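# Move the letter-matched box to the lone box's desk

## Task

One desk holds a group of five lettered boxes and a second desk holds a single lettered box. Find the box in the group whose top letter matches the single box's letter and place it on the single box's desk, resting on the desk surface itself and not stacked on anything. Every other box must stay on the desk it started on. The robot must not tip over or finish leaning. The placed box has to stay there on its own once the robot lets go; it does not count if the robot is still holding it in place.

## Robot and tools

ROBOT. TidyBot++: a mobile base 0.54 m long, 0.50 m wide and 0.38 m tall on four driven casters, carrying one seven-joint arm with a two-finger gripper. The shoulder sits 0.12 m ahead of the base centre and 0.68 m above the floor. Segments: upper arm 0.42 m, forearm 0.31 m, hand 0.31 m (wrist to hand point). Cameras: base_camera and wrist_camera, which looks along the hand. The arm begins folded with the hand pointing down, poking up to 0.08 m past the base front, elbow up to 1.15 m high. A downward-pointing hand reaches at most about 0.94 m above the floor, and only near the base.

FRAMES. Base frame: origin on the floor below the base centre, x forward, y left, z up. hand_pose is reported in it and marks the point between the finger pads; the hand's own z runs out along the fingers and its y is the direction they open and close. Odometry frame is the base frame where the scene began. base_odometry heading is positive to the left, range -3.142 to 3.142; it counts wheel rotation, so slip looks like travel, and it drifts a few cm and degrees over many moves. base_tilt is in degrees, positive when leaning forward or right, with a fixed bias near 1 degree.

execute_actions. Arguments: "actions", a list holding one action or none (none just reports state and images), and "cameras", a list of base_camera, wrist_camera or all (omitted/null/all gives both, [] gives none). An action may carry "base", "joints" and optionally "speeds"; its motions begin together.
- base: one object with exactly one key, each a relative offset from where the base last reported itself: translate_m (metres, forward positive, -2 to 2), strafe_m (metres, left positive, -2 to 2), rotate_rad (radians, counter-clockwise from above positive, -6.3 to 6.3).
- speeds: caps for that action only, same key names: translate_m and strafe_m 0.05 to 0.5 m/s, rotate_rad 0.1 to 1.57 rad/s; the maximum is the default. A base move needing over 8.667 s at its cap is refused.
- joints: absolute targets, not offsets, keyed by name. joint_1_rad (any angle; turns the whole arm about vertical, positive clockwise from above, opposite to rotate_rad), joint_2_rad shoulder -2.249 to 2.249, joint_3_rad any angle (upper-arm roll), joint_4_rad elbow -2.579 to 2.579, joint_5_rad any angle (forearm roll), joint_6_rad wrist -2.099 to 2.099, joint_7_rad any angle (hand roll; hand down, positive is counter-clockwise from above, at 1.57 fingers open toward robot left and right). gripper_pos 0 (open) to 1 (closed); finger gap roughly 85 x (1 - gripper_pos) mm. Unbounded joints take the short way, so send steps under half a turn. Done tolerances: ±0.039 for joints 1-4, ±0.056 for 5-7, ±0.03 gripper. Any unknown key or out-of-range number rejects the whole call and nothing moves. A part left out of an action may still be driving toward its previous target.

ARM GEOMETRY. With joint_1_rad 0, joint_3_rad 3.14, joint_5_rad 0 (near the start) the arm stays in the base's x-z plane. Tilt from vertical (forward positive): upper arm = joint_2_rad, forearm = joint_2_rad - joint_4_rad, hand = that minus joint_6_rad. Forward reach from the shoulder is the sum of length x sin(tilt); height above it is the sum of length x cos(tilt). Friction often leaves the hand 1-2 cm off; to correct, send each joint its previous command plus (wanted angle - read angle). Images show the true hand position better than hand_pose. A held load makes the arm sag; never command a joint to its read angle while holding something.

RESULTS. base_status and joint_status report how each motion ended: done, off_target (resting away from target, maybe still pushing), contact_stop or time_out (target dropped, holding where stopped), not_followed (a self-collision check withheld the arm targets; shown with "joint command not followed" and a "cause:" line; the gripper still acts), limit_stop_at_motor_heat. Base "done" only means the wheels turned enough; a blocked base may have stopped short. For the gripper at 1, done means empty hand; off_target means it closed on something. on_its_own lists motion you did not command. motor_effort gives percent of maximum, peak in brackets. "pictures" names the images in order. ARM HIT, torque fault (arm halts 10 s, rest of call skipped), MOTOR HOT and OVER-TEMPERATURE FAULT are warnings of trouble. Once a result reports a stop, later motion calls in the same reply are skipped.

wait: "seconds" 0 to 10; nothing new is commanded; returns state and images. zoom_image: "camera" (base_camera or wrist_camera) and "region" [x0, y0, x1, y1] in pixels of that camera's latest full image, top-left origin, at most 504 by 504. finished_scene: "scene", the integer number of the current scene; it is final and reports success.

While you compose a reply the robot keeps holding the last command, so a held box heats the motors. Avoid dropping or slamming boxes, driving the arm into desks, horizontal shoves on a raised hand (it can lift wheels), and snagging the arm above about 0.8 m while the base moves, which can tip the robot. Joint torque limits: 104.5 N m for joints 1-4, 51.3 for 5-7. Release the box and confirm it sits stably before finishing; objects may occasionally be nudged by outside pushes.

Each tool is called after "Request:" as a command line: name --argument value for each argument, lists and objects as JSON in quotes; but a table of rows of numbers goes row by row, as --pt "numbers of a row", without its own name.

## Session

Request:
execute_actions --actions '[]'

Scene clock: 0.00 s.
base_odometry: x=+0.000 y=+0.000 heading=+0.000 (m, m, rad; odometry frame)
base_tilt: forward=-0.4 right=-0.2 (deg)
base_status: not commanded
joint_positions: joint_1_rad=-0.008 joint_2_rad=-0.376 joint_3_rad=+3.156 joint_4_rad=-2.560 joint_5_rad=-0.002 joint_6_rad=-0.838 joint_7_rad=+1.593 gripper_pos=+0.000
joint_status: not commanded
motor_effort: joint_1_rad=+0 joint_2_rad=-1 joint_3_rad=+0 joint_4_rad=+13 joint_5_rad=-1 joint_6_rad=+1 joint_7_rad=+0 (%)
hand_pose: x=+0.2591 y=+0.0016 z=+0.5833 quat_wxyz=(-0.003, +0.998, +0.008, +0.060) (m; base frame)
pictures: base_camera, wrist_camera
Images, in order (width x height): base_camera 644x364, wrist_camera 644x476.

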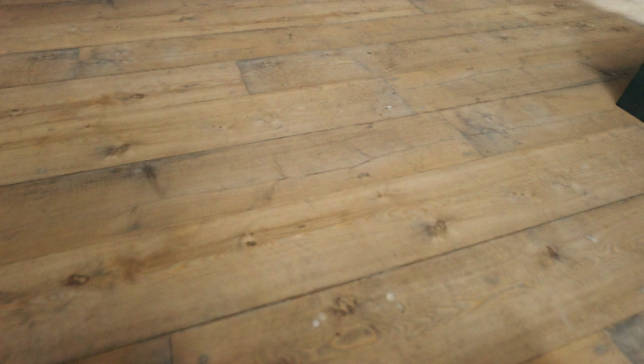

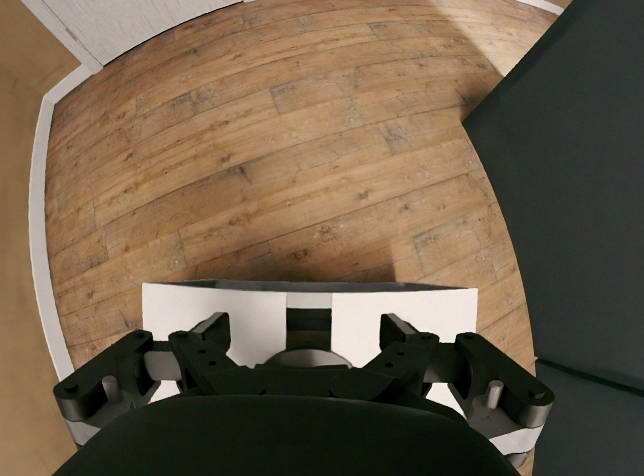

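Request:
execute_actions --actions '[{"joints":{"joint_2_rad":-0.6,"joint_4_rad":-1.5,"joint_6_rad":-1.2,"joint_1_rad":0.7}}]'

Request:
execute_actions --actions '[{"joints":{"joint_1_rad":2.7}}]' --cameras '["wrist_camera"]'

Scene clock: 5.13 s.
base_odometry: x=+0.000 y=+0.000 heading=+0.000 (m, m, rad; odometry frame)
base_tilt: forward=-0.4 right=-0.2 (deg)
base_status: not commanded
joint_positions: joint_1_rad=+0.687 joint_2_rad=-0.589 joint_3_rad=+3.156 joint_4_rad=-1.519 joint_5_rad=-0.002 joint_6_rad=-1.175 joint_7_rad=+1.593 gripper_pos=+0.000
joint_status: all done
motor_effort: joint_1_rad=+0(1) joint_2_rad=+2(4) joint_3_rad=+0(0) joint_4_rad=+17(19) joint_5_rad=+0(1) joint_6_rad=+7(7) joint_7_rad=+0(0) (%)
hand_pose: x=+0.3373 y=-0.1852 z=+1.0616 quat_wxyz=(+0.171, +0.819, -0.290, +0.465) (m; base frame)
pictures: base_camera, wrist_camera
Images, in order (width x height): base_camera 644x364, wrist_camera 644x476.

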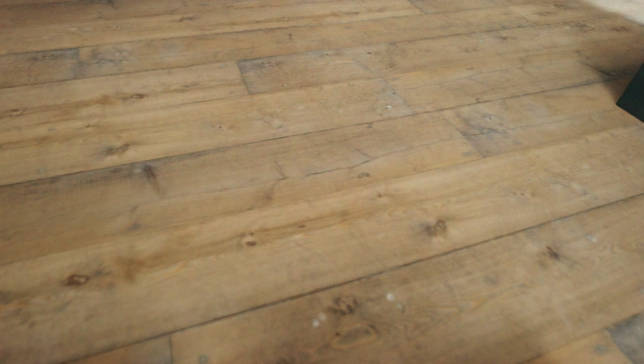

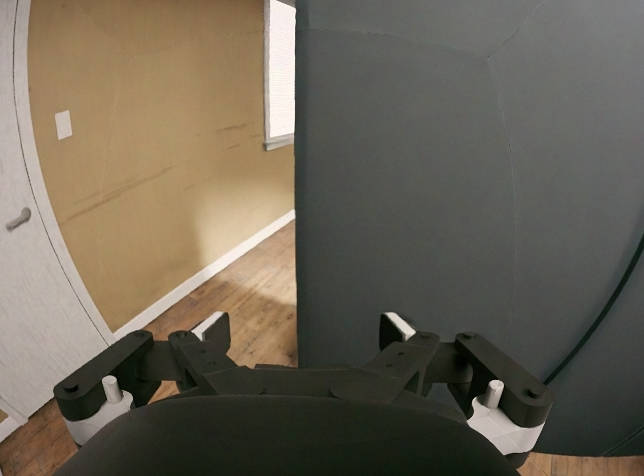

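Scene clock: 8.23 s.
base_odometry: x=+0.000 y=+0.000 heading=+0.000 (m, m, rad; odometry frame)
base_tilt: forward=-0.4 right=-0.2 (deg)
base_status: not commanded
joint_positions: joint_1_rad=+2.688 joint_2_rad=-0.589 joint_3_rad=+3.156 joint_4_rad=-1.519 joint_5_rad=-0.002 joint_6_rad=-1.175 joint_7_rad=+1.593 gripper_pos=+0.000
joint_status: all done
motor_effort: joint_1_rad=+0(0) joint_2_rad=+3(3) joint_3_rad=+0(0) joint_4_rad=+17(17) joint_5_rad=-1(1) joint_6_rad=+6(6) joint_7_rad=-1(1) (%)
hand_pose: x=-0.1403 y=-0.1211 z=+1.0616 quat_wxyz=(+0.484, +0.198, -0.846, +0.107) (m; base frame)
pictures: wrist_camera
Images, in order (width x height): wrist_camera 644x476.

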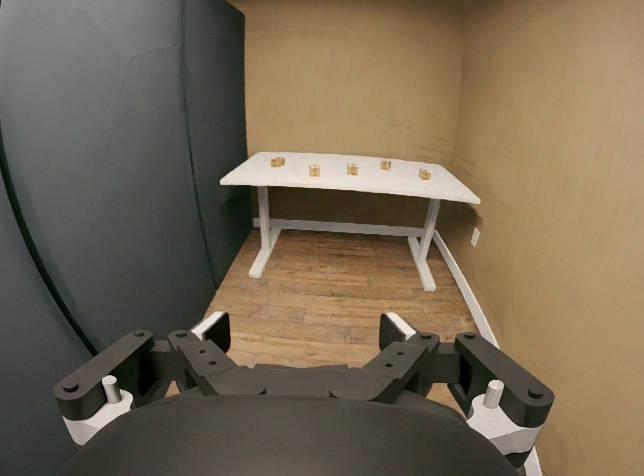

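Request:
execute_actions --actions '[{"base":{"rotate_rad":0.30},"joints":{"joint_1_rad":0.0}}]' --cameras '["base_camera"]'

Request:
execute_actions --actions '[{"base":{"translate_m":1.03}}]' --cameras '["base_camera"]'

Request:
execute_actions --actions '[{"base":{"rotate_rad":-1.571}}]'

Scene clock: 23.03 s.
base_odometry: x=+0.000 y=+0.000 heading=+0.300 (m, m, rad; odometry frame)
base_tilt: forward=-0.4 right=-0.2 (deg)
base_status: done
joint_positions: joint_1_rad=+0.012 joint_2_rad=-0.589 joint_3_rad=+3.156 joint_4_rad=-1.519 joint_5_rad=-0.002 joint_6_rad=-1.175 joint_7_rad=+1.593 gripper_pos=+0.000
joint_status: all done
motor_effort: joint_1_rad=+0(1) joint_2_rad=+2(3) joint_3_rad=-1(1) joint_4_rad=+17(17) joint_5_rad=+0(1) joint_6_rad=+7(7) joint_7_rad=-1(1) (%)
hand_pose: x=+0.4050 y=-0.0081 z=+1.0614 quat_wxyz=(+0.007, +0.869, -0.003, +0.496) (m; base frame)
pictures: base_camera
Images, in order (width x height): base_camera 644x364.

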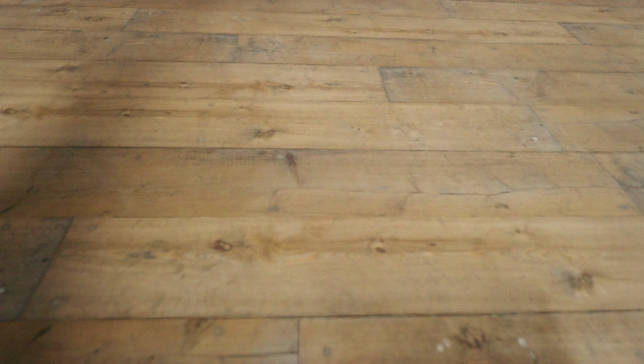

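Scene clock: 26.47 s.
base_odometry: x=+0.984 y=+0.305 heading=+0.300 (m, m, rad; odometry frame)
base_tilt: forward=-0.4 right=-0.2 (deg)
base_status: done
joint_positions: joint_1_rad=+0.012 joint_2_rad=-0.596 joint_3_rad=+3.156 joint_4_rad=-1.518 joint_5_rad=-0.002 joint_6_rad=-1.178 joint_7_rad=+1.593 gripper_pos=+0.000
joint_status: not commanded
motor_effort: joint_1_rad=+0(0) joint_2_rad=+3(5) joint_3_rad=+0(0) joint_4_rad=+17(18) joint_5_rad=-1(1) joint_6_rad=+7(7) joint_7_rad=+0(0) (%)
hand_pose: x=+0.4019 y=-0.0080 z=+1.0627 quat_wxyz=(+0.007, +0.868, -0.003, +0.497) (m; base frame)
pictures: base_camera
Images, in order (width x height): base_camera 644x364.

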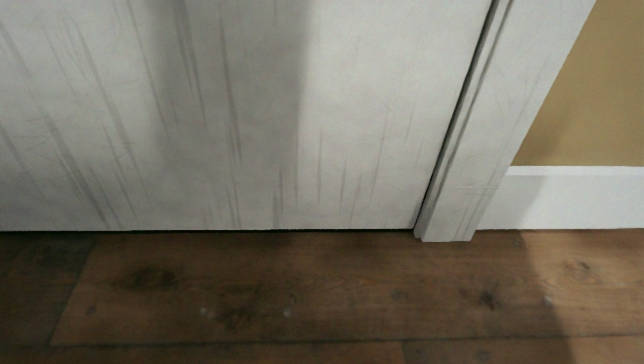

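Scene clock: 28.77 s.
base_odometry: x=+0.984 y=+0.305 heading=-1.270 (m, m, rad; odometry frame)
base_tilt: forward=-0.4 right=-0.2 (deg)
base_status: done
joint_positions: joint_1_rad=+0.011 joint_2_rad=-0.596 joint_3_rad=+3.156 joint_4_rad=-1.518 joint_5_rad=-0.002 joint_6_rad=-1.178 joint_7_rad=+1.593 gripper_pos=+0.000
joint_status: not commanded
motor_effort: joint_1_rad=+0(0) joint_2_rad=+3(3) joint_3_rad=+0(0) joint_4_rad=+17(18) joint_5_rad=+0(1) joint_6_rad=+6(7) joint_7_rad=+0(0) (%)
hand_pose: x=+0.4019 y=-0.0079 z=+1.0627 quat_wxyz=(+0.007, +0.868, -0.002, +0.497) (m; base frame)
pictures: base_camera, wrist_camera
Images, in order (width x height): base_camera 644x364, wrist_camera 644x476.

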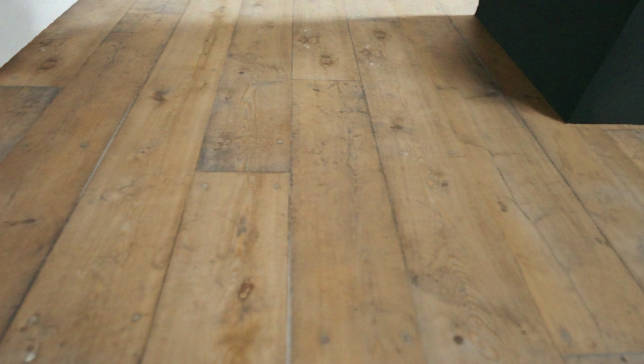

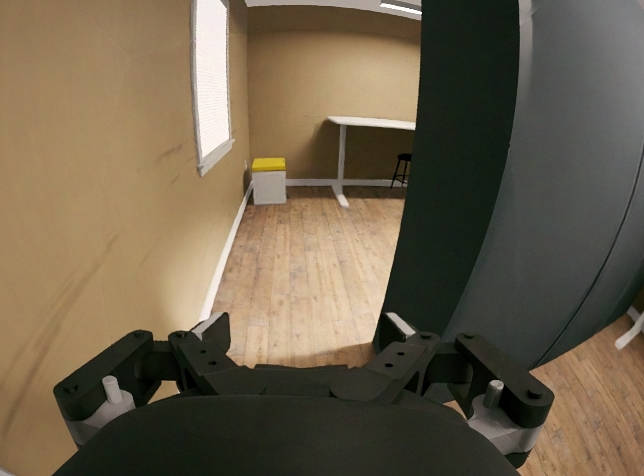

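Request:
execute_actions --actions '[{"base":{"translate_m":2.0}}]' --cameras '["wrist_camera"]'

Request:
execute_actions --actions '[{"base":{"translate_m":0.3},"joints":{"joint_1_rad":0.7}}]'

Scene clock: 39.43 s.
base_odometry: x=+1.575 y=-1.606 heading=-1.271 (m, m, rad; odometry frame)
base_tilt: forward=-0.4 right=-0.2 (deg)
base_status: done
joint_positions: joint_1_rad=+0.011 joint_2_rad=-0.597 joint_3_rad=+3.156 joint_4_rad=-1.518 joint_5_rad=-0.002 joint_6_rad=-1.179 joint_7_rad=+1.593 gripper_pos=+0.000
joint_status: not commanded
motor_effort: joint_1_rad=+1(0) joint_2_rad=+3(7) joint_3_rad=-1(0) joint_4_rad=+17(18) joint_5_rad=+0(1) joint_6_rad=+6(7) joint_7_rad=+0(0) (%)
hand_pose: x=+0.4014 y=-0.0079 z=+1.0629 quat_wxyz=(+0.007, +0.867, -0.002, +0.497) (m; base frame)
pictures: wrist_camera
Images, in order (width x height): wrist_camera 644x476.

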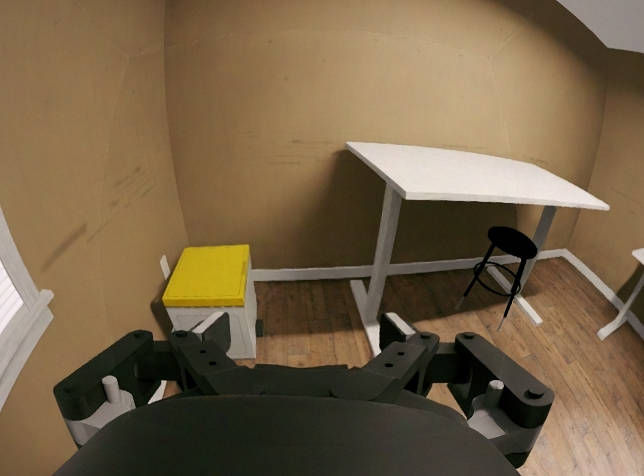

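Scene clock: 41.40 s.
base_odometry: x=+1.663 y=-1.893 heading=-1.271 (m, m, rad; odometry frame)
base_tilt: forward=-0.4 right=-0.2 (deg)
base_status: done
joint_positions: joint_1_rad=+0.688 joint_2_rad=-0.594 joint_3_rad=+3.156 joint_4_rad=-1.518 joint_5_rad=-0.002 joint_6_rad=-1.180 joint_7_rad=+1.593 gripper_pos=+0.000
joint_status: all done
motor_effort: joint_1_rad=+1(0) joint_2_rad=+2(6) joint_3_rad=+0(0) joint_4_rad=+17(18) joint_5_rad=+0(0) joint_6_rad=+7(7) joint_7_rad=+0(1) (%)
hand_pose: x=+0.3351 y=-0.1838 z=+1.0620 quat_wxyz=(+0.171, +0.818, -0.290, +0.466) (m; base frame)
pictures: base_camera, wrist_camera
Images, in order (width x height): base_camera 644x364, wrist_camera 644x476.

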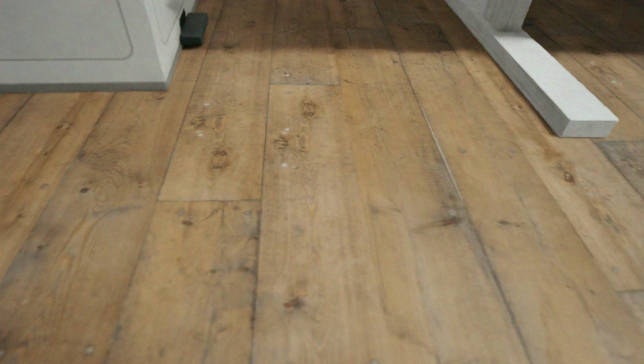

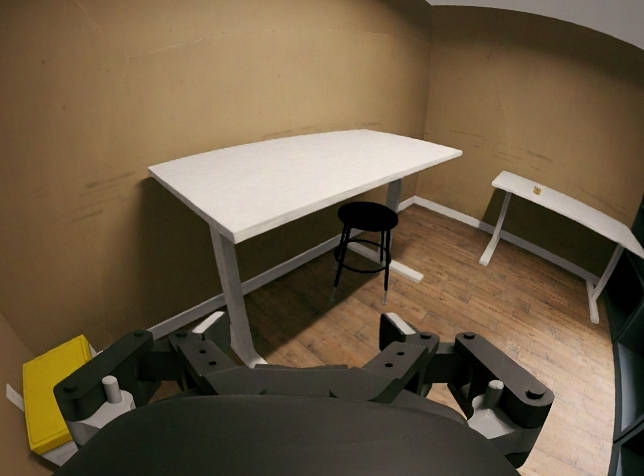

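Request:
execute_actions --actions '[{"base":{"rotate_rad":-1.571},"joints":{"joint_1_rad":0.0}}]'

Scene clock: 47.57 s.
base_odometry: x=+1.663 y=-1.893 heading=-2.842 (m, m, rad; odometry frame)
base_tilt: forward=-0.4 right=-0.2 (deg)
base_status: done
joint_positions: joint_1_rad=+0.014 joint_2_rad=-0.594 joint_3_rad=+3.156 joint_4_rad=-1.518 joint_5_rad=-0.002 joint_6_rad=-1.180 joint_7_rad=+1.593 gripper_pos=+0.000
joint_status: all done
motor_effort: joint_1_rad=+0(1) joint_2_rad=+3(4) joint_3_rad=+0(1) joint_4_rad=+17(17) joint_5_rad=+0(0) joint_6_rad=+6(6) joint_7_rad=+0(0) (%)
hand_pose: x=+0.4025 y=-0.0086 z=+1.0620 quat_wxyz=(+0.007, +0.868, -0.003, +0.496) (m; base frame)
pictures: base_camera, wrist_camera
Images, in order (width x height): base_camera 644x364, wrist_camera 644x476.

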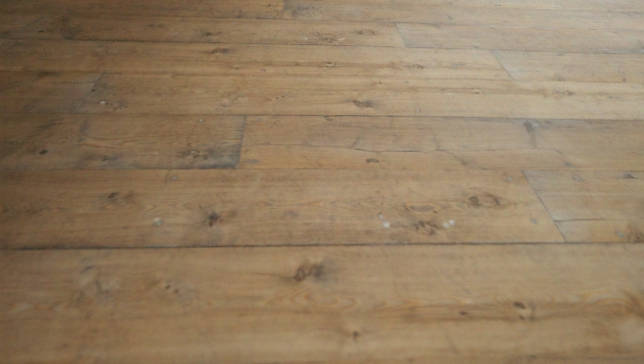

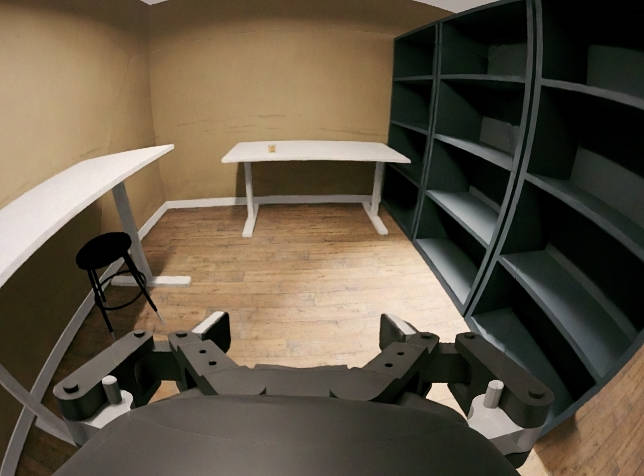

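Request:
execute_actions --actions '[{"base":{"translate_m":1.4},"joints":{"joint_2_rad":-0.3,"joint_4_rad":-1.1,"joint_6_rad":-1.5}}]'

Request:
zoom_image --camera "wrist_camera" --region '[200, 80, 380, 220]'

Scene clock: 54.50 s.
base_odometry: x=+0.325 y=-2.305 heading=-2.842 (m, m, rad; odometry frame)
base_tilt: forward=-0.4 right=-0.2 (deg)
base_status: done
joint_positions: joint_1_rad=+0.014 joint_2_rad=-0.298 joint_3_rad=+3.156 joint_4_rad=-1.122 joint_5_rad=-0.002 joint_6_rad=-1.476 joint_7_rad=+1.593 gripper_pos=+0.000
joint_status: all done
motor_effort: joint_1_rad=+0(0) joint_2_rad=-6(9) joint_3_rad=-1(0) joint_4_rad=+16(18) joint_5_rad=+0(1) joint_6_rad=+6(8) joint_7_rad=-1(1) (%)
hand_pose: x=+0.4584 y=-0.0092 z=+1.0902 quat_wxyz=(+0.007, +0.913, -0.003, +0.408) (m; base frame)
pictures: base_camera, wrist_camera
Images, in order (width x height): base_camera 644x364, wrist_camera 644x476.

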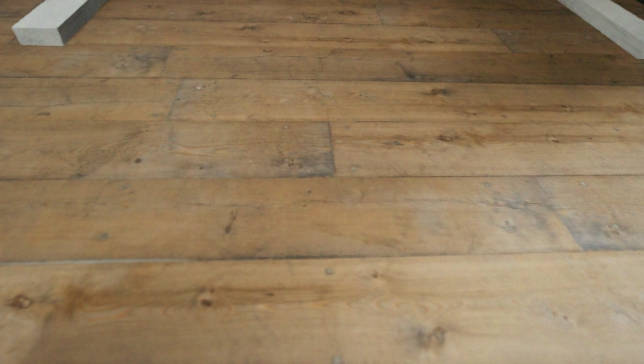

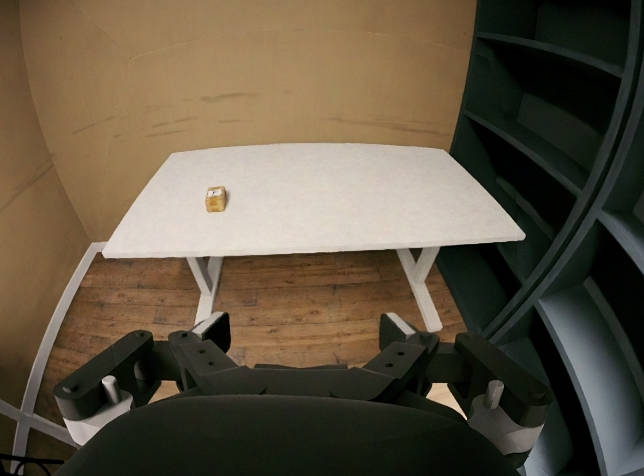

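Region (200, 80, 380, 220) of wrist_camera's 644x476 image, scaled by 2.800.

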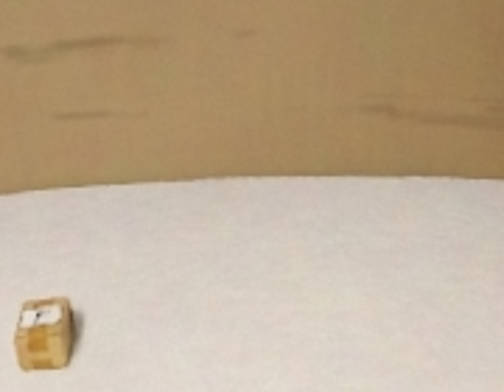

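Request:
execute_actions --actions '[{"base":{"translate_m":0.45},"joints":{"joint_1_rad":-0.35,"joint_6_rad":-1.65}}]'

Request:
zoom_image --camera "wrist_camera" --region '[200, 100, 400, 260]'

Scene clock: 59.13 s.
base_odometry: x=-0.105 y=-2.437 heading=-2.843 (m, m, rad; odometry frame)
base_tilt: forward=-0.4 right=-0.2 (deg)
base_status: done
joint_positions: joint_1_rad=-0.338 joint_2_rad=-0.294 joint_3_rad=+3.156 joint_4_rad=-1.121 joint_5_rad=-0.002 joint_6_rad=-1.625 joint_7_rad=+1.593 gripper_pos=+0.000
joint_status: all done
motor_effort: joint_1_rad=+0(1) joint_2_rad=-5(9) joint_3_rad=-1(1) joint_4_rad=+15(16) joint_5_rad=+0(1) joint_6_rad=+5(6) joint_7_rad=-1(0) (%)
hand_pose: x=+0.4108 y=+0.0982 z=+1.0573 quat_wxyz=(-0.054, +0.927, +0.162, +0.334) (m; base frame)
pictures: base_camera, wrist_camera
Images, in order (width x height): base_camera 644x364, wrist_camera 644x476.

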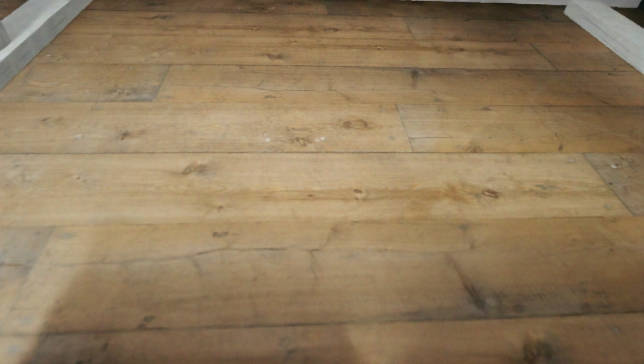

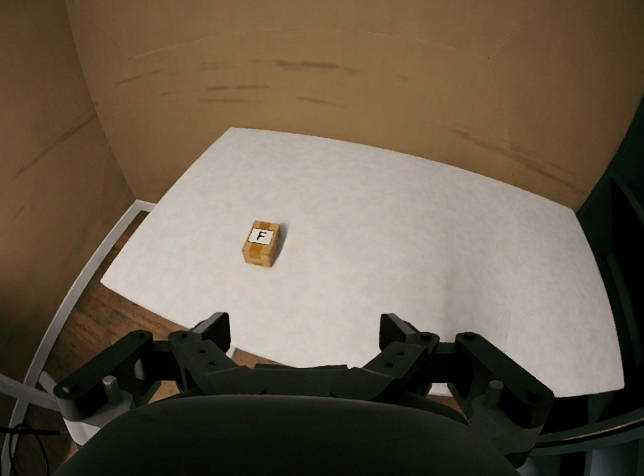

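Region (200, 100, 400, 260) of wrist_camera's 644x476 image, scaled by 2.520; it fills the top 403 rows of this view, and the rest is white.

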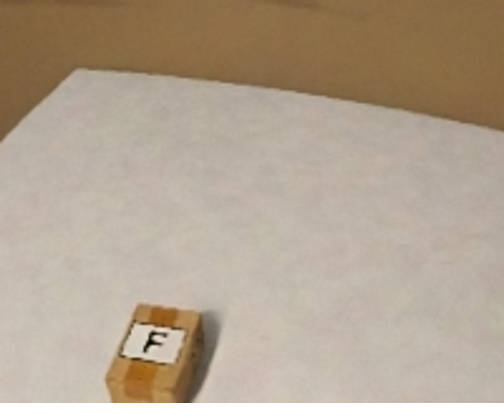

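Request:
execute_actions --actions '[{"base":{"translate_m":-1.87},"joints":{"joint_1_rad":1.57,"joint_2_rad":-0.6,"joint_4_rad":-1.5,"joint_6_rad":-1.5}}]'

Scene clock: 70.33 s.
base_odometry: x=+1.682 y=-1.886 heading=-2.842 (m, m, rad; odometry frame)
base_tilt: forward=-0.4 right=-0.2 (deg)
base_status: done
joint_positions: joint_1_rad=+1.558 joint_2_rad=-0.584 joint_3_rad=+3.156 joint_4_rad=-1.475 joint_5_rad=-0.002 joint_6_rad=-1.525 joint_7_rad=+1.593 gripper_pos=+0.000
joint_status: all done
motor_effort: joint_1_rad=+0(0) joint_2_rad=+4(10) joint_3_rad=+0(2) joint_4_rad=+16(16) joint_5_rad=+0(1) joint_6_rad=+5(6) joint_7_rad=+0(0) (%)
hand_pose: x=+0.1185 y=-0.2191 z=+0.9977 quat_wxyz=(+0.250, +0.668, -0.654, +0.252) (m; base frame)
pictures: base_camera, wrist_camera
Images, in order (width x height): base_camera 644x364, wrist_camera 644x476.

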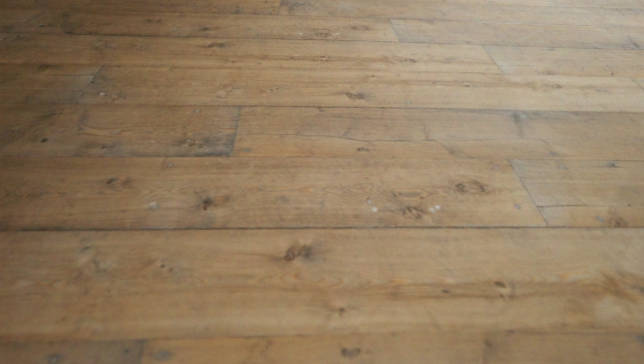

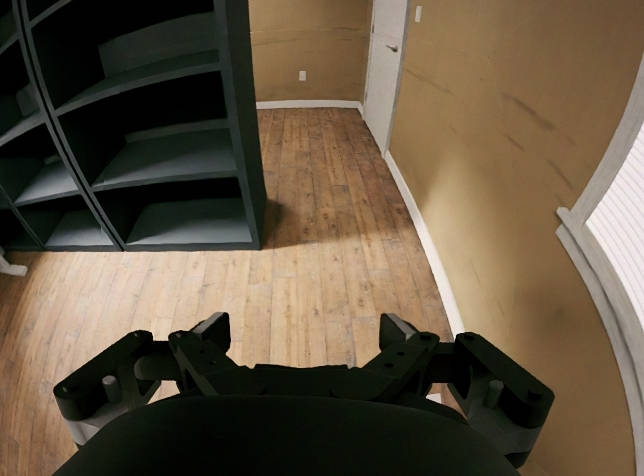

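Request:
execute_actions --actions '[{"base":{"strafe_m":-1.0}}]'

Scene clock: 77.20 s.
base_odometry: x=+1.387 y=-0.930 heading=-2.843 (m, m, rad; odometry frame)
base_tilt: forward=-0.4 right=-0.2 (deg)
base_status: done
joint_positions: joint_1_rad=+1.558 joint_2_rad=-0.596 joint_3_rad=+3.156 joint_4_rad=-1.479 joint_5_rad=-0.002 joint_6_rad=-1.522 joint_7_rad=+1.593 gripper_pos=+0.000
joint_status: not commanded
motor_effort: joint_1_rad=+0(0) joint_2_rad=+4(7) joint_3_rad=-1(0) joint_4_rad=+16(16) joint_5_rad=+0(1) joint_6_rad=+5(6) joint_7_rad=+0(0) (%)
hand_pose: x=+0.1185 y=-0.2160 z=+0.9991 quat_wxyz=(+0.254, +0.667, -0.653, +0.255) (m; base frame)
pictures: base_camera, wrist_camera
Images, in order (width x height): base_camera 644x364, wrist_camera 644x476.

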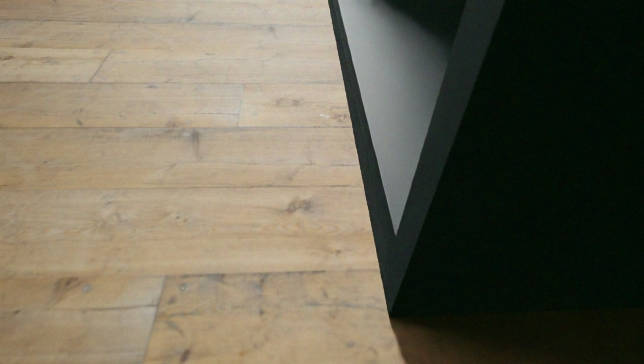

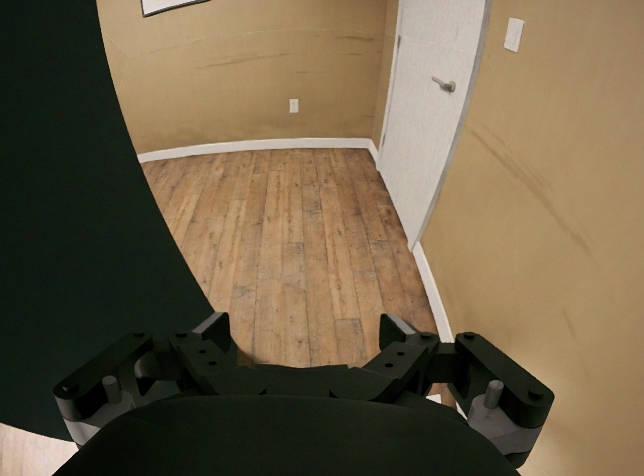

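Request:
execute_actions --actions '[{"base":{"strafe_m":-1.3},"speeds":{"strafe_m":0.4}}]'

Scene clock: 87.80 s.
base_odometry: x=+1.005 y=+0.313 heading=-2.843 (m, m, rad; odometry frame)
base_tilt: forward=-0.4 right=-0.2 (deg)
base_status: done
joint_positions: joint_1_rad=+1.558 joint_2_rad=-0.598 joint_3_rad=+3.156 joint_4_rad=-1.480 joint_5_rad=-0.002 joint_6_rad=-1.521 joint_7_rad=+1.593 gripper_pos=+0.000
joint_status: not commanded
motor_effort: joint_1_rad=+0(0) joint_2_rad=+4(7) joint_3_rad=+0(0) joint_4_rad=+16(17) joint_5_rad=+0(1) joint_6_rad=+6(5) joint_7_rad=+0(0) (%)
hand_pose: x=+0.1185 y=-0.2155 z=+0.9991 quat_wxyz=(+0.254, +0.666, -0.653, +0.256) (m; base frame)
pictures: base_camera, wrist_camera
Images, in order (width x height): base_camera 644x364, wrist_camera 644x476.

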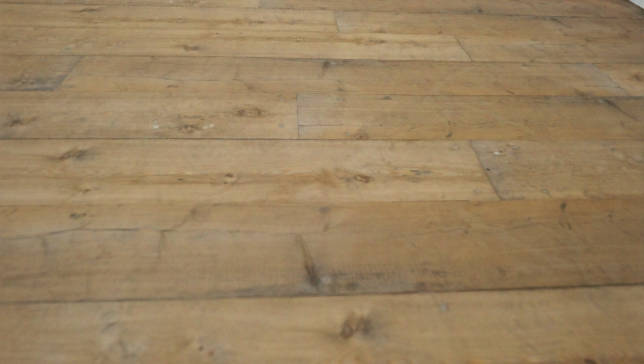

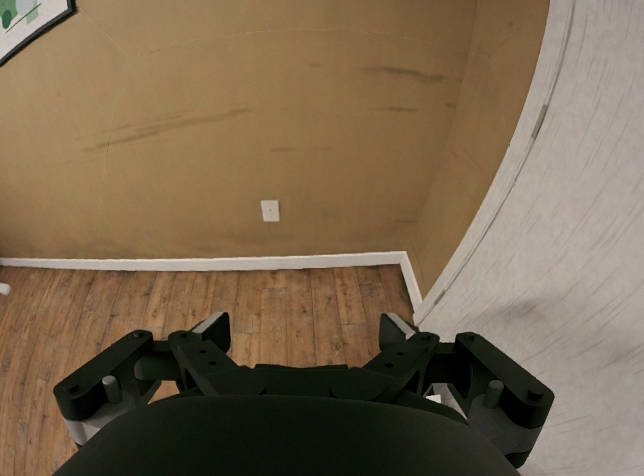

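Request:
execute_actions --actions '[{"base":{"translate_m":1.8},"joints":{"joint_1_rad":0.0,"joint_2_rad":-0.2,"joint_4_rad":-0.8,"joint_6_rad":-1.75}}]'

Scene clock: 96.77 s.
base_odometry: x=-0.715 y=-0.217 heading=-2.843 (m, m, rad; odometry frame)
base_tilt: forward=-0.4 right=-0.2 (deg)
base_status: done
joint_positions: joint_1_rad=+0.012 joint_2_rad=-0.199 joint_3_rad=+3.156 joint_4_rad=-0.823 joint_5_rad=-0.002 joint_6_rad=-1.725 joint_7_rad=+1.593 gripper_pos=+0.000
joint_status: all done
motor_effort: joint_1_rad=+0(0) joint_2_rad=-7(10) joint_3_rad=-1(2) joint_4_rad=+13(16) joint_5_rad=-1(1) joint_6_rad=+6(5) joint_7_rad=+0(0) (%)
hand_pose: x=+0.4414 y=-0.0079 z=+1.1307 quat_wxyz=(+0.007, +0.923, -0.002, +0.386) (m; base frame)
pictures: base_camera, wrist_camera
Images, in order (width x height): base_camera 644x364, wrist_camera 644x476.

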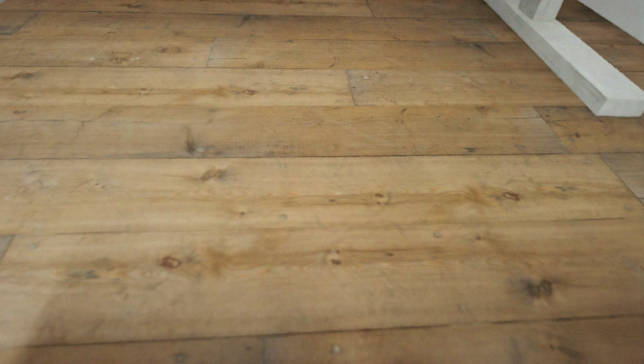

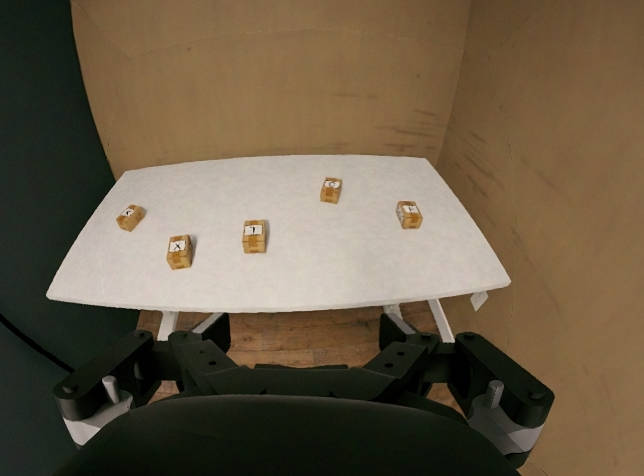

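Request:
execute_actions --actions '[{"base":{"translate_m":0.25},"joints":{"joint_2_rad":-0.15,"joint_4_rad":-1.0,"joint_6_rad":-1.85}}]'

Request:
zoom_image --camera "wrist_camera" --region '[40, 90, 330, 300]'

Request:
zoom_image --camera "wrist_camera" --region '[270, 90, 560, 300]'

Scene clock: 103.83 s.
base_odometry: x=-0.955 y=-0.290 heading=-2.843 (m, m, rad; odometry frame)
base_tilt: forward=-0.4 right=-0.2 (deg)
base_status: done
joint_positions: joint_1_rad=+0.012 joint_2_rad=-0.141 joint_3_rad=+3.156 joint_4_rad=-0.982 joint_5_rad=-0.002 joint_6_rad=-1.825 joint_7_rad=+1.593 gripper_pos=+0.000
joint_status: all done
motor_effort: joint_1_rad=+0(0) joint_2_rad=-10(15) joint_3_rad=-1(1) joint_4_rad=+14(16) joint_5_rad=-1(1) joint_6_rad=+4(5) joint_7_rad=+0(0) (%)
hand_pose: x=+0.4366 y=-0.0073 z=+1.0313 quat_wxyz=(+0.004, +0.972, -0.002, +0.236) (m; base frame)
pictures: base_camera, wrist_camera
Images, in order (width x height): base_camera 644x364, wrist_camera 644x476.

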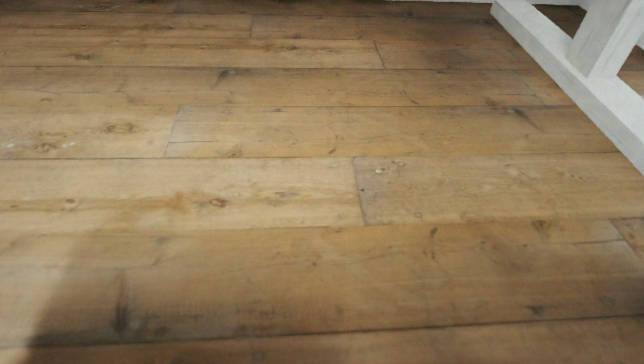

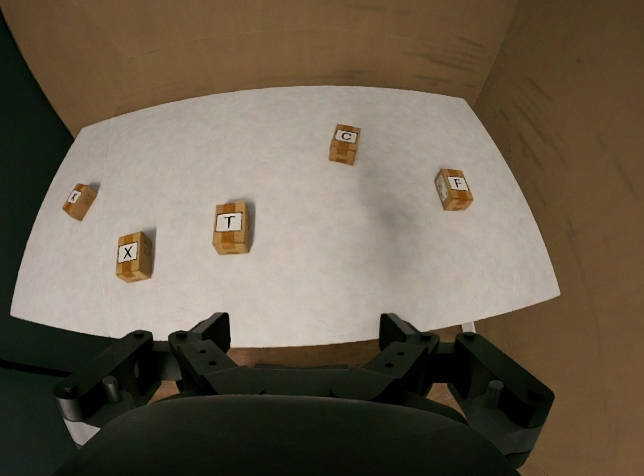

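Region (40, 90, 330, 300) of wrist_camera's 644x476 image, scaled by 1.738; it fills the top 365 rows of this view, and the rest is white.

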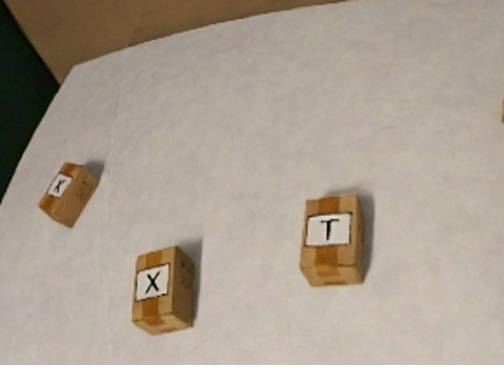

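Region (270, 90, 560, 300) of wrist_camera's 644x476 image, scaled by 1.738; it fills the top 365 rows of this view, and the rest is white.

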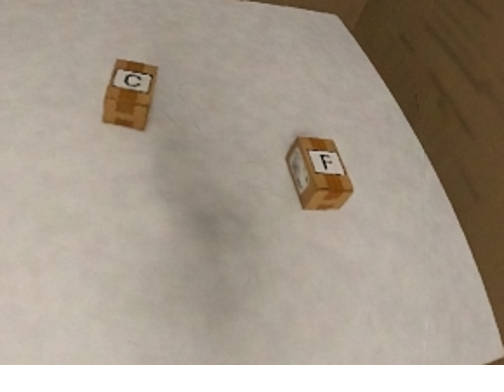

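Request:
execute_actions --actions '[{"base":{"strafe_m":-0.21},"joints":{"joint_1_rad":-0.01,"joint_2_rad":0.10,"joint_4_rad":-1.18,"joint_6_rad":-1.32,"joint_7_rad":1.57}}]'

Scene clock: 118.70 s.
base_odometry: x=-1.017 y=-0.090 heading=-2.843 (m, m, rad; odometry frame)
base_tilt: forward=-0.4 right=-0.2 (deg)
base_status: done
joint_positions: joint_1_rad=+0.000 joint_2_rad=+0.106 joint_3_rad=+3.157 joint_4_rad=-1.169 joint_5_rad=-0.002 joint_6_rad=-1.340 joint_7_rad=+1.593 gripper_pos=+0.000
joint_status: all done
motor_effort: joint_1_rad=+0(2) joint_2_rad=-24(29) joint_3_rad=-1(3) joint_4_rad=+18(21) joint_5_rad=+0(1) joint_6_rad=+4(5) joint_7_rad=-1(2) (%)
hand_pose: x=+0.6211 y=-0.0053 z=+0.9227 quat_wxyz=(+0.005, +0.965, +0.004, +0.260) (m; base frame)
pictures: base_camera, wrist_camera
Images, in order (width x height): base_camera 644x364, wrist_camera 644x476.

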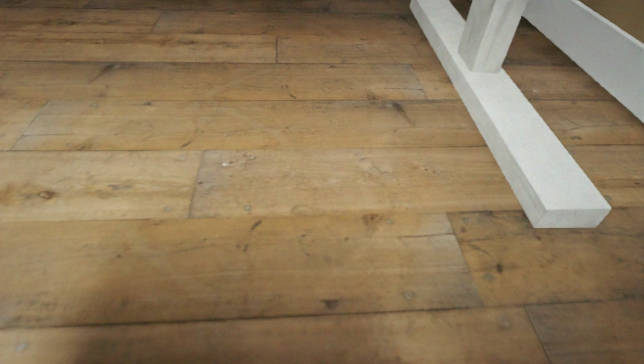

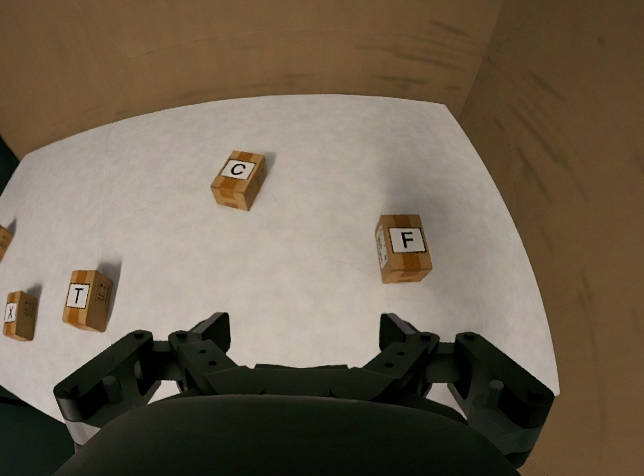

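Request:
execute_actions --actions '[{"base":{"strafe_m":-0.11}}]' --cameras '[]'

Request:
execute_actions --actions '[{"base":{"translate_m":0.1},"joints":{"joint_2_rad":0.11,"joint_4_rad":-1.40,"joint_6_rad":-1.08}}]'

Scene clock: 126.93 s.
base_odometry: x=-1.049 y=+0.016 heading=-2.842 (m, m, rad; odometry frame)
base_tilt: forward=-0.4 right=-0.2 (deg)
base_status: done
joint_positions: joint_1_rad=-0.004 joint_2_rad=+0.106 joint_3_rad=+3.157 joint_4_rad=-1.169 joint_5_rad=-0.002 joint_6_rad=-1.340 joint_7_rad=+1.593 gripper_pos=+0.000
joint_status: not commanded
motor_effort: joint_1_rad=+0(2) joint_2_rad=-23(25) joint_3_rad=-1(4) joint_4_rad=+18(18) joint_5_rad=+0(1) joint_6_rad=+4(4) joint_7_rad=+0(0) (%)
hand_pose: x=+0.6211 y=-0.0036 z=+0.9227 quat_wxyz=(+0.004, +0.965, +0.006, +0.260) (m; base frame)
pictures: none
No camera images: the call's "cameras" was empty. Leave "cameras" out to get every camera's image.

Scene clock: 128.33 s.
base_odometry: x=-1.145 y=-0.014 heading=-2.843 (m, m, rad; odometry frame)
base_tilt: forward=-0.4 right=-0.2 (deg)
base_status: done
joint_positions: joint_1_rad=-0.004 joint_2_rad=+0.116 joint_3_rad=+3.157 joint_4_rad=-1.383 joint_5_rad=-0.002 joint_6_rad=-1.103 joint_7_rad=+1.593 gripper_pos=+0.000
joint_status: all done
motor_effort: joint_1_rad=+0(1) joint_2_rad=-24(29) joint_3_rad=-1(1) joint_4_rad=+18(19) joint_5_rad=-1(1) joint_6_rad=+4(4) joint_7_rad=+0(0) (%)
hand_pose: x=+0.6415 y=-0.0039 z=+0.8550 quat_wxyz=(+0.004, +0.964, +0.005, +0.266) (m; base frame)
pictures: base_camera, wrist_camera
Images, in order (width x height): base_camera 644x364, wrist_camera 644x476.

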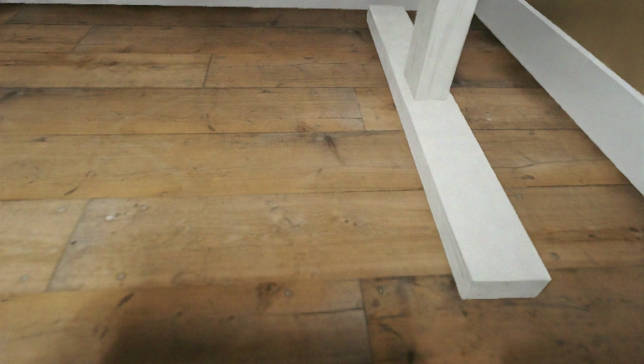

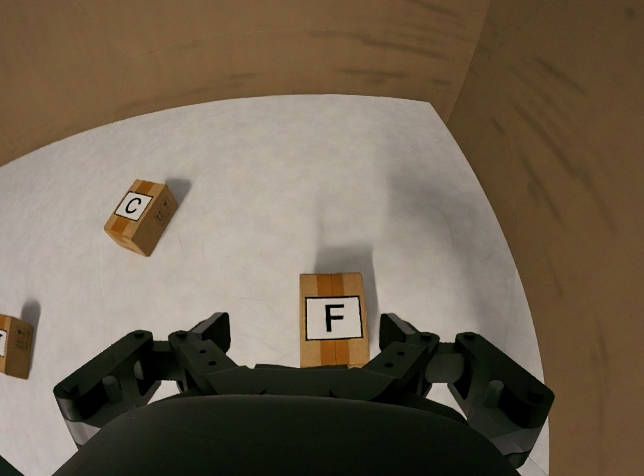

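Request:
execute_actions --actions '[{"joints":{"joint_1_rad":0.04,"joint_2_rad":0.195,"joint_4_rad":-1.58,"joint_6_rad":-0.81}}]' --cameras '["wrist_camera"]'

Scene clock: 138.23 s.
base_odometry: x=-1.145 y=-0.014 heading=-2.843 (m, m, rad; odometry frame)
base_tilt: forward=-0.4 right=-0.2 (deg)
base_status: not commanded
joint_positions: joint_1_rad=+0.028 joint_2_rad=+0.195 joint_3_rad=+3.157 joint_4_rad=-1.565 joint_5_rad=-0.002 joint_6_rad=-0.834 joint_7_rad=+1.593 gripper_pos=+0.000
joint_status: all done
motor_effort: joint_1_rad=+0(1) joint_2_rad=-27(30) joint_3_rad=-1(1) joint_4_rad=+18(19) joint_5_rad=+0(1) joint_6_rad=+4(4) joint_7_rad=-1(0) (%)
hand_pose: x=+0.6712 y=-0.0220 z=+0.7697 quat_wxyz=(+0.010, +0.963, -0.010, +0.270) (m; base frame)
pictures: wrist_camera
Images, in order (width x height): wrist_camera 644x476.

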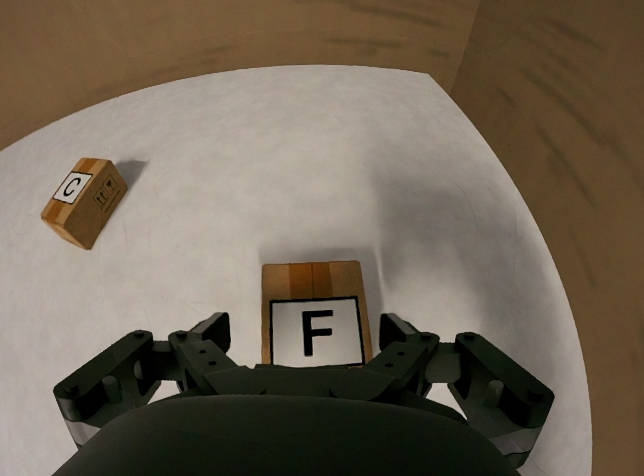

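Request:
execute_actions --actions '[{"joints":{"joint_1_rad":0.06,"joint_2_rad":0.272,"joint_4_rad":-1.615,"joint_6_rad":-0.70}}]' --cameras '["wrist_camera"]'

Scene clock: 143.87 s.
base_odometry: x=-1.145 y=-0.014 heading=-2.843 (m, m, rad; odometry frame)
base_tilt: forward=-0.4 right=-0.2 (deg)
base_status: not commanded
joint_positions: joint_1_rad=+0.048 joint_2_rad=+0.262 joint_3_rad=+3.157 joint_4_rad=-1.595 joint_5_rad=-0.002 joint_6_rad=-0.718 joint_7_rad=+1.593 gripper_pos=+0.000
joint_status: all done
motor_effort: joint_1_rad=+0(1) joint_2_rad=-27(32) joint_3_rad=-1(0) joint_4_rad=+16(18) joint_5_rad=+0(1) joint_6_rad=+3(5) joint_7_rad=+0(0) (%)
hand_pose: x=+0.6956 y=-0.0345 z=+0.7368 quat_wxyz=(+0.013, +0.960, -0.019, +0.279) (m; base frame)
pictures: wrist_camera
Images, in order (width x height): wrist_camera 644x476.

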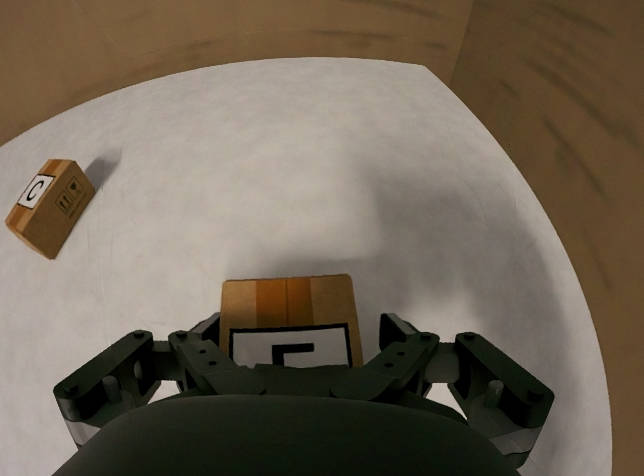

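Request:
execute_actions --actions '[{"joints":{"joint_2_rad":0.165,"joint_4_rad":-1.635,"joint_6_rad":-0.80}}]' --cameras '[]'

Request:
execute_actions --actions '[{"joints":{"joint_1_rad":0.025}}]' --cameras '["wrist_camera"]'

Scene clock: 150.67 s.
base_odometry: x=-1.145 y=-0.014 heading=-2.843 (m, m, rad; odometry frame)
base_tilt: forward=-0.4 right=-0.2 (deg)
base_status: not commanded
joint_positions: joint_1_rad=+0.048 joint_2_rad=+0.169 joint_3_rad=+3.157 joint_4_rad=-1.615 joint_5_rad=-0.002 joint_6_rad=-0.777 joint_7_rad=+1.593 gripper_pos=+0.000
joint_status: all done
motor_effort: joint_1_rad=+0(0) joint_2_rad=-27(32) joint_3_rad=-1(1) joint_4_rad=+18(18) joint_5_rad=+0(0) joint_6_rad=+4(5) joint_7_rad=+0(0) (%)
hand_pose: x=+0.6670 y=-0.0328 z=+0.7701 quat_wxyz=(+0.013, +0.958, -0.020, +0.286) (m; base frame)
pictures: none
No camera images: the call's "cameras" was empty. Leave "cameras" out to get every camera's image.

Scene clock: 151.33 s.
base_odometry: x=-1.145 y=-0.014 heading=-2.843 (m, m, rad; odometry frame)
base_tilt: forward=-0.4 right=-0.2 (deg)
base_status: not commanded
joint_positions: joint_1_rad=+0.030 joint_2_rad=+0.169 joint_3_rad=+3.157 joint_4_rad=-1.615 joint_5_rad=-0.002 joint_6_rad=-0.777 joint_7_rad=+1.593 gripper_pos=+0.000
joint_status: all done
motor_effort: joint_1_rad=+0(1) joint_2_rad=-26(27) joint_3_rad=-1(2) joint_4_rad=+18(19) joint_5_rad=-1(1) joint_6_rad=+5(4) joint_7_rad=-1(0) (%)
hand_pose: x=+0.6675 y=-0.0227 z=+0.7701 quat_wxyz=(+0.010, +0.958, -0.011, +0.286) (m; base frame)
pictures: wrist_camera
Images, in order (width x height): wrist_camera 644x476.

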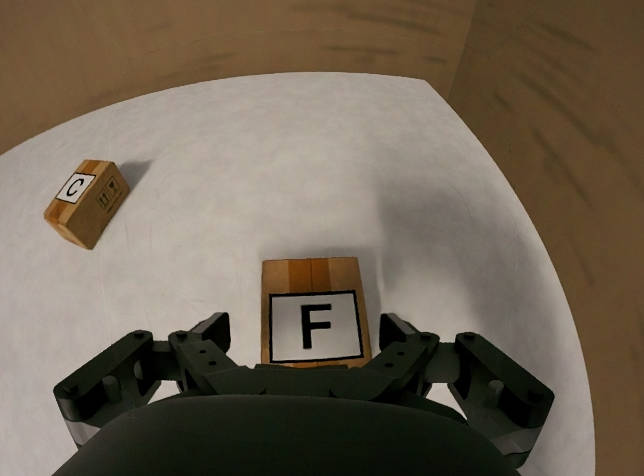

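Request:
execute_actions --actions '[{"joints":{"joint_1_rad":0.051}}]' --cameras '[]'

Request:
execute_actions --actions '[{"joints":{"joint_2_rad":0.195,"joint_4_rad":-1.69,"joint_6_rad":-0.70}}]' --cameras '["wrist_camera"]'

Scene clock: 158.40 s.
base_odometry: x=-1.145 y=-0.014 heading=-2.843 (m, m, rad; odometry frame)
base_tilt: forward=-0.4 right=-0.2 (deg)
base_status: not commanded
joint_positions: joint_1_rad=+0.045 joint_2_rad=+0.169 joint_3_rad=+3.157 joint_4_rad=-1.615 joint_5_rad=-0.002 joint_6_rad=-0.777 joint_7_rad=+1.593 gripper_pos=+0.000
joint_status: all done
motor_effort: joint_1_rad=+0(2) joint_2_rad=-26(26) joint_3_rad=-1(0) joint_4_rad=+18(18) joint_5_rad=+0(1) joint_6_rad=+4(4) joint_7_rad=+0(0) (%)
hand_pose: x=+0.6671 y=-0.0309 z=+0.7701 quat_wxyz=(+0.012, +0.958, -0.018, +0.286) (m; base frame)
pictures: none
No camera images: the call's "cameras" was empty. Leave "cameras" out to get every camera's image.

Scene clock: 159.23 s.
base_odometry: x=-1.145 y=-0.014 heading=-2.843 (m, m, rad; odometry frame)
base_tilt: forward=-0.4 right=-0.2 (deg)
base_status: not commanded
joint_positions: joint_1_rad=+0.045 joint_2_rad=+0.187 joint_3_rad=+3.157 joint_4_rad=-1.672 joint_5_rad=-0.002 joint_6_rad=-0.724 joint_7_rad=+1.593 gripper_pos=+0.000
joint_status: all done
motor_effort: joint_1_rad=+0(0) joint_2_rad=-27(28) joint_3_rad=-1(1) joint_4_rad=+18(19) joint_5_rad=+0(0) joint_6_rad=+4(4) joint_7_rad=+0(0) (%)
hand_pose: x=+0.6629 y=-0.0307 z=+0.7419 quat_wxyz=(+0.012, +0.961, -0.018, +0.276) (m; base frame)
pictures: wrist_camera
Images, in order (width x height): wrist_camera 644x476.

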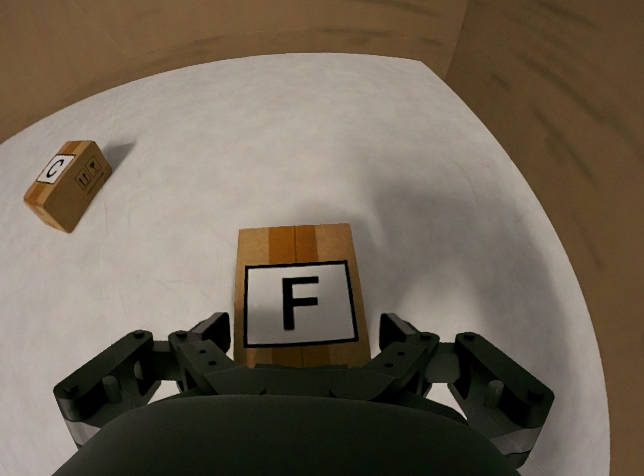

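Request:
execute_actions --actions '[{"joints":{"joint_2_rad":0.215,"joint_4_rad":-1.75,"joint_6_rad":-0.625}}]' --cameras '["wrist_camera"]'

Scene clock: 162.93 s.
base_odometry: x=-1.145 y=-0.014 heading=-2.843 (m, m, rad; odometry frame)
base_tilt: forward=-0.4 right=-0.2 (deg)
base_status: not commanded
joint_positions: joint_1_rad=+0.045 joint_2_rad=+0.193 joint_3_rad=+3.157 joint_4_rad=-1.721 joint_5_rad=-0.002 joint_6_rad=-0.642 joint_7_rad=+1.593 gripper_pos=+0.000
joint_status: all done
motor_effort: joint_1_rad=+0(0) joint_2_rad=-23(29) joint_3_rad=-1(1) joint_4_rad=+15(18) joint_5_rad=+0(1) joint_6_rad=+3(5) joint_7_rad=+0(0) (%)
hand_pose: x=+0.6672 y=-0.0310 z=+0.7295 quat_wxyz=(+0.013, +0.957, -0.018, +0.288) (m; base frame)
pictures: wrist_camera
Images, in order (width x height): wrist_camera 644x476.

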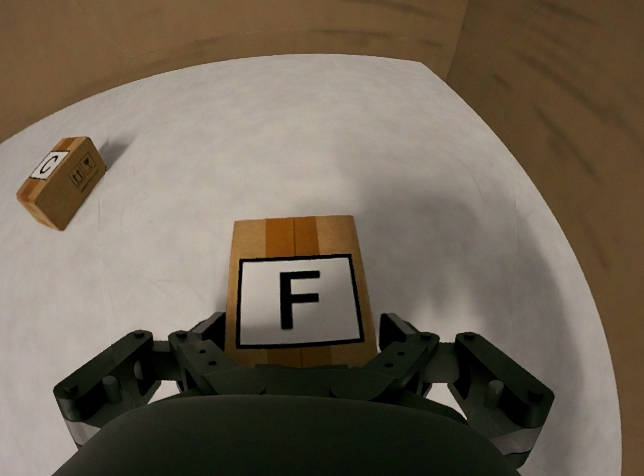

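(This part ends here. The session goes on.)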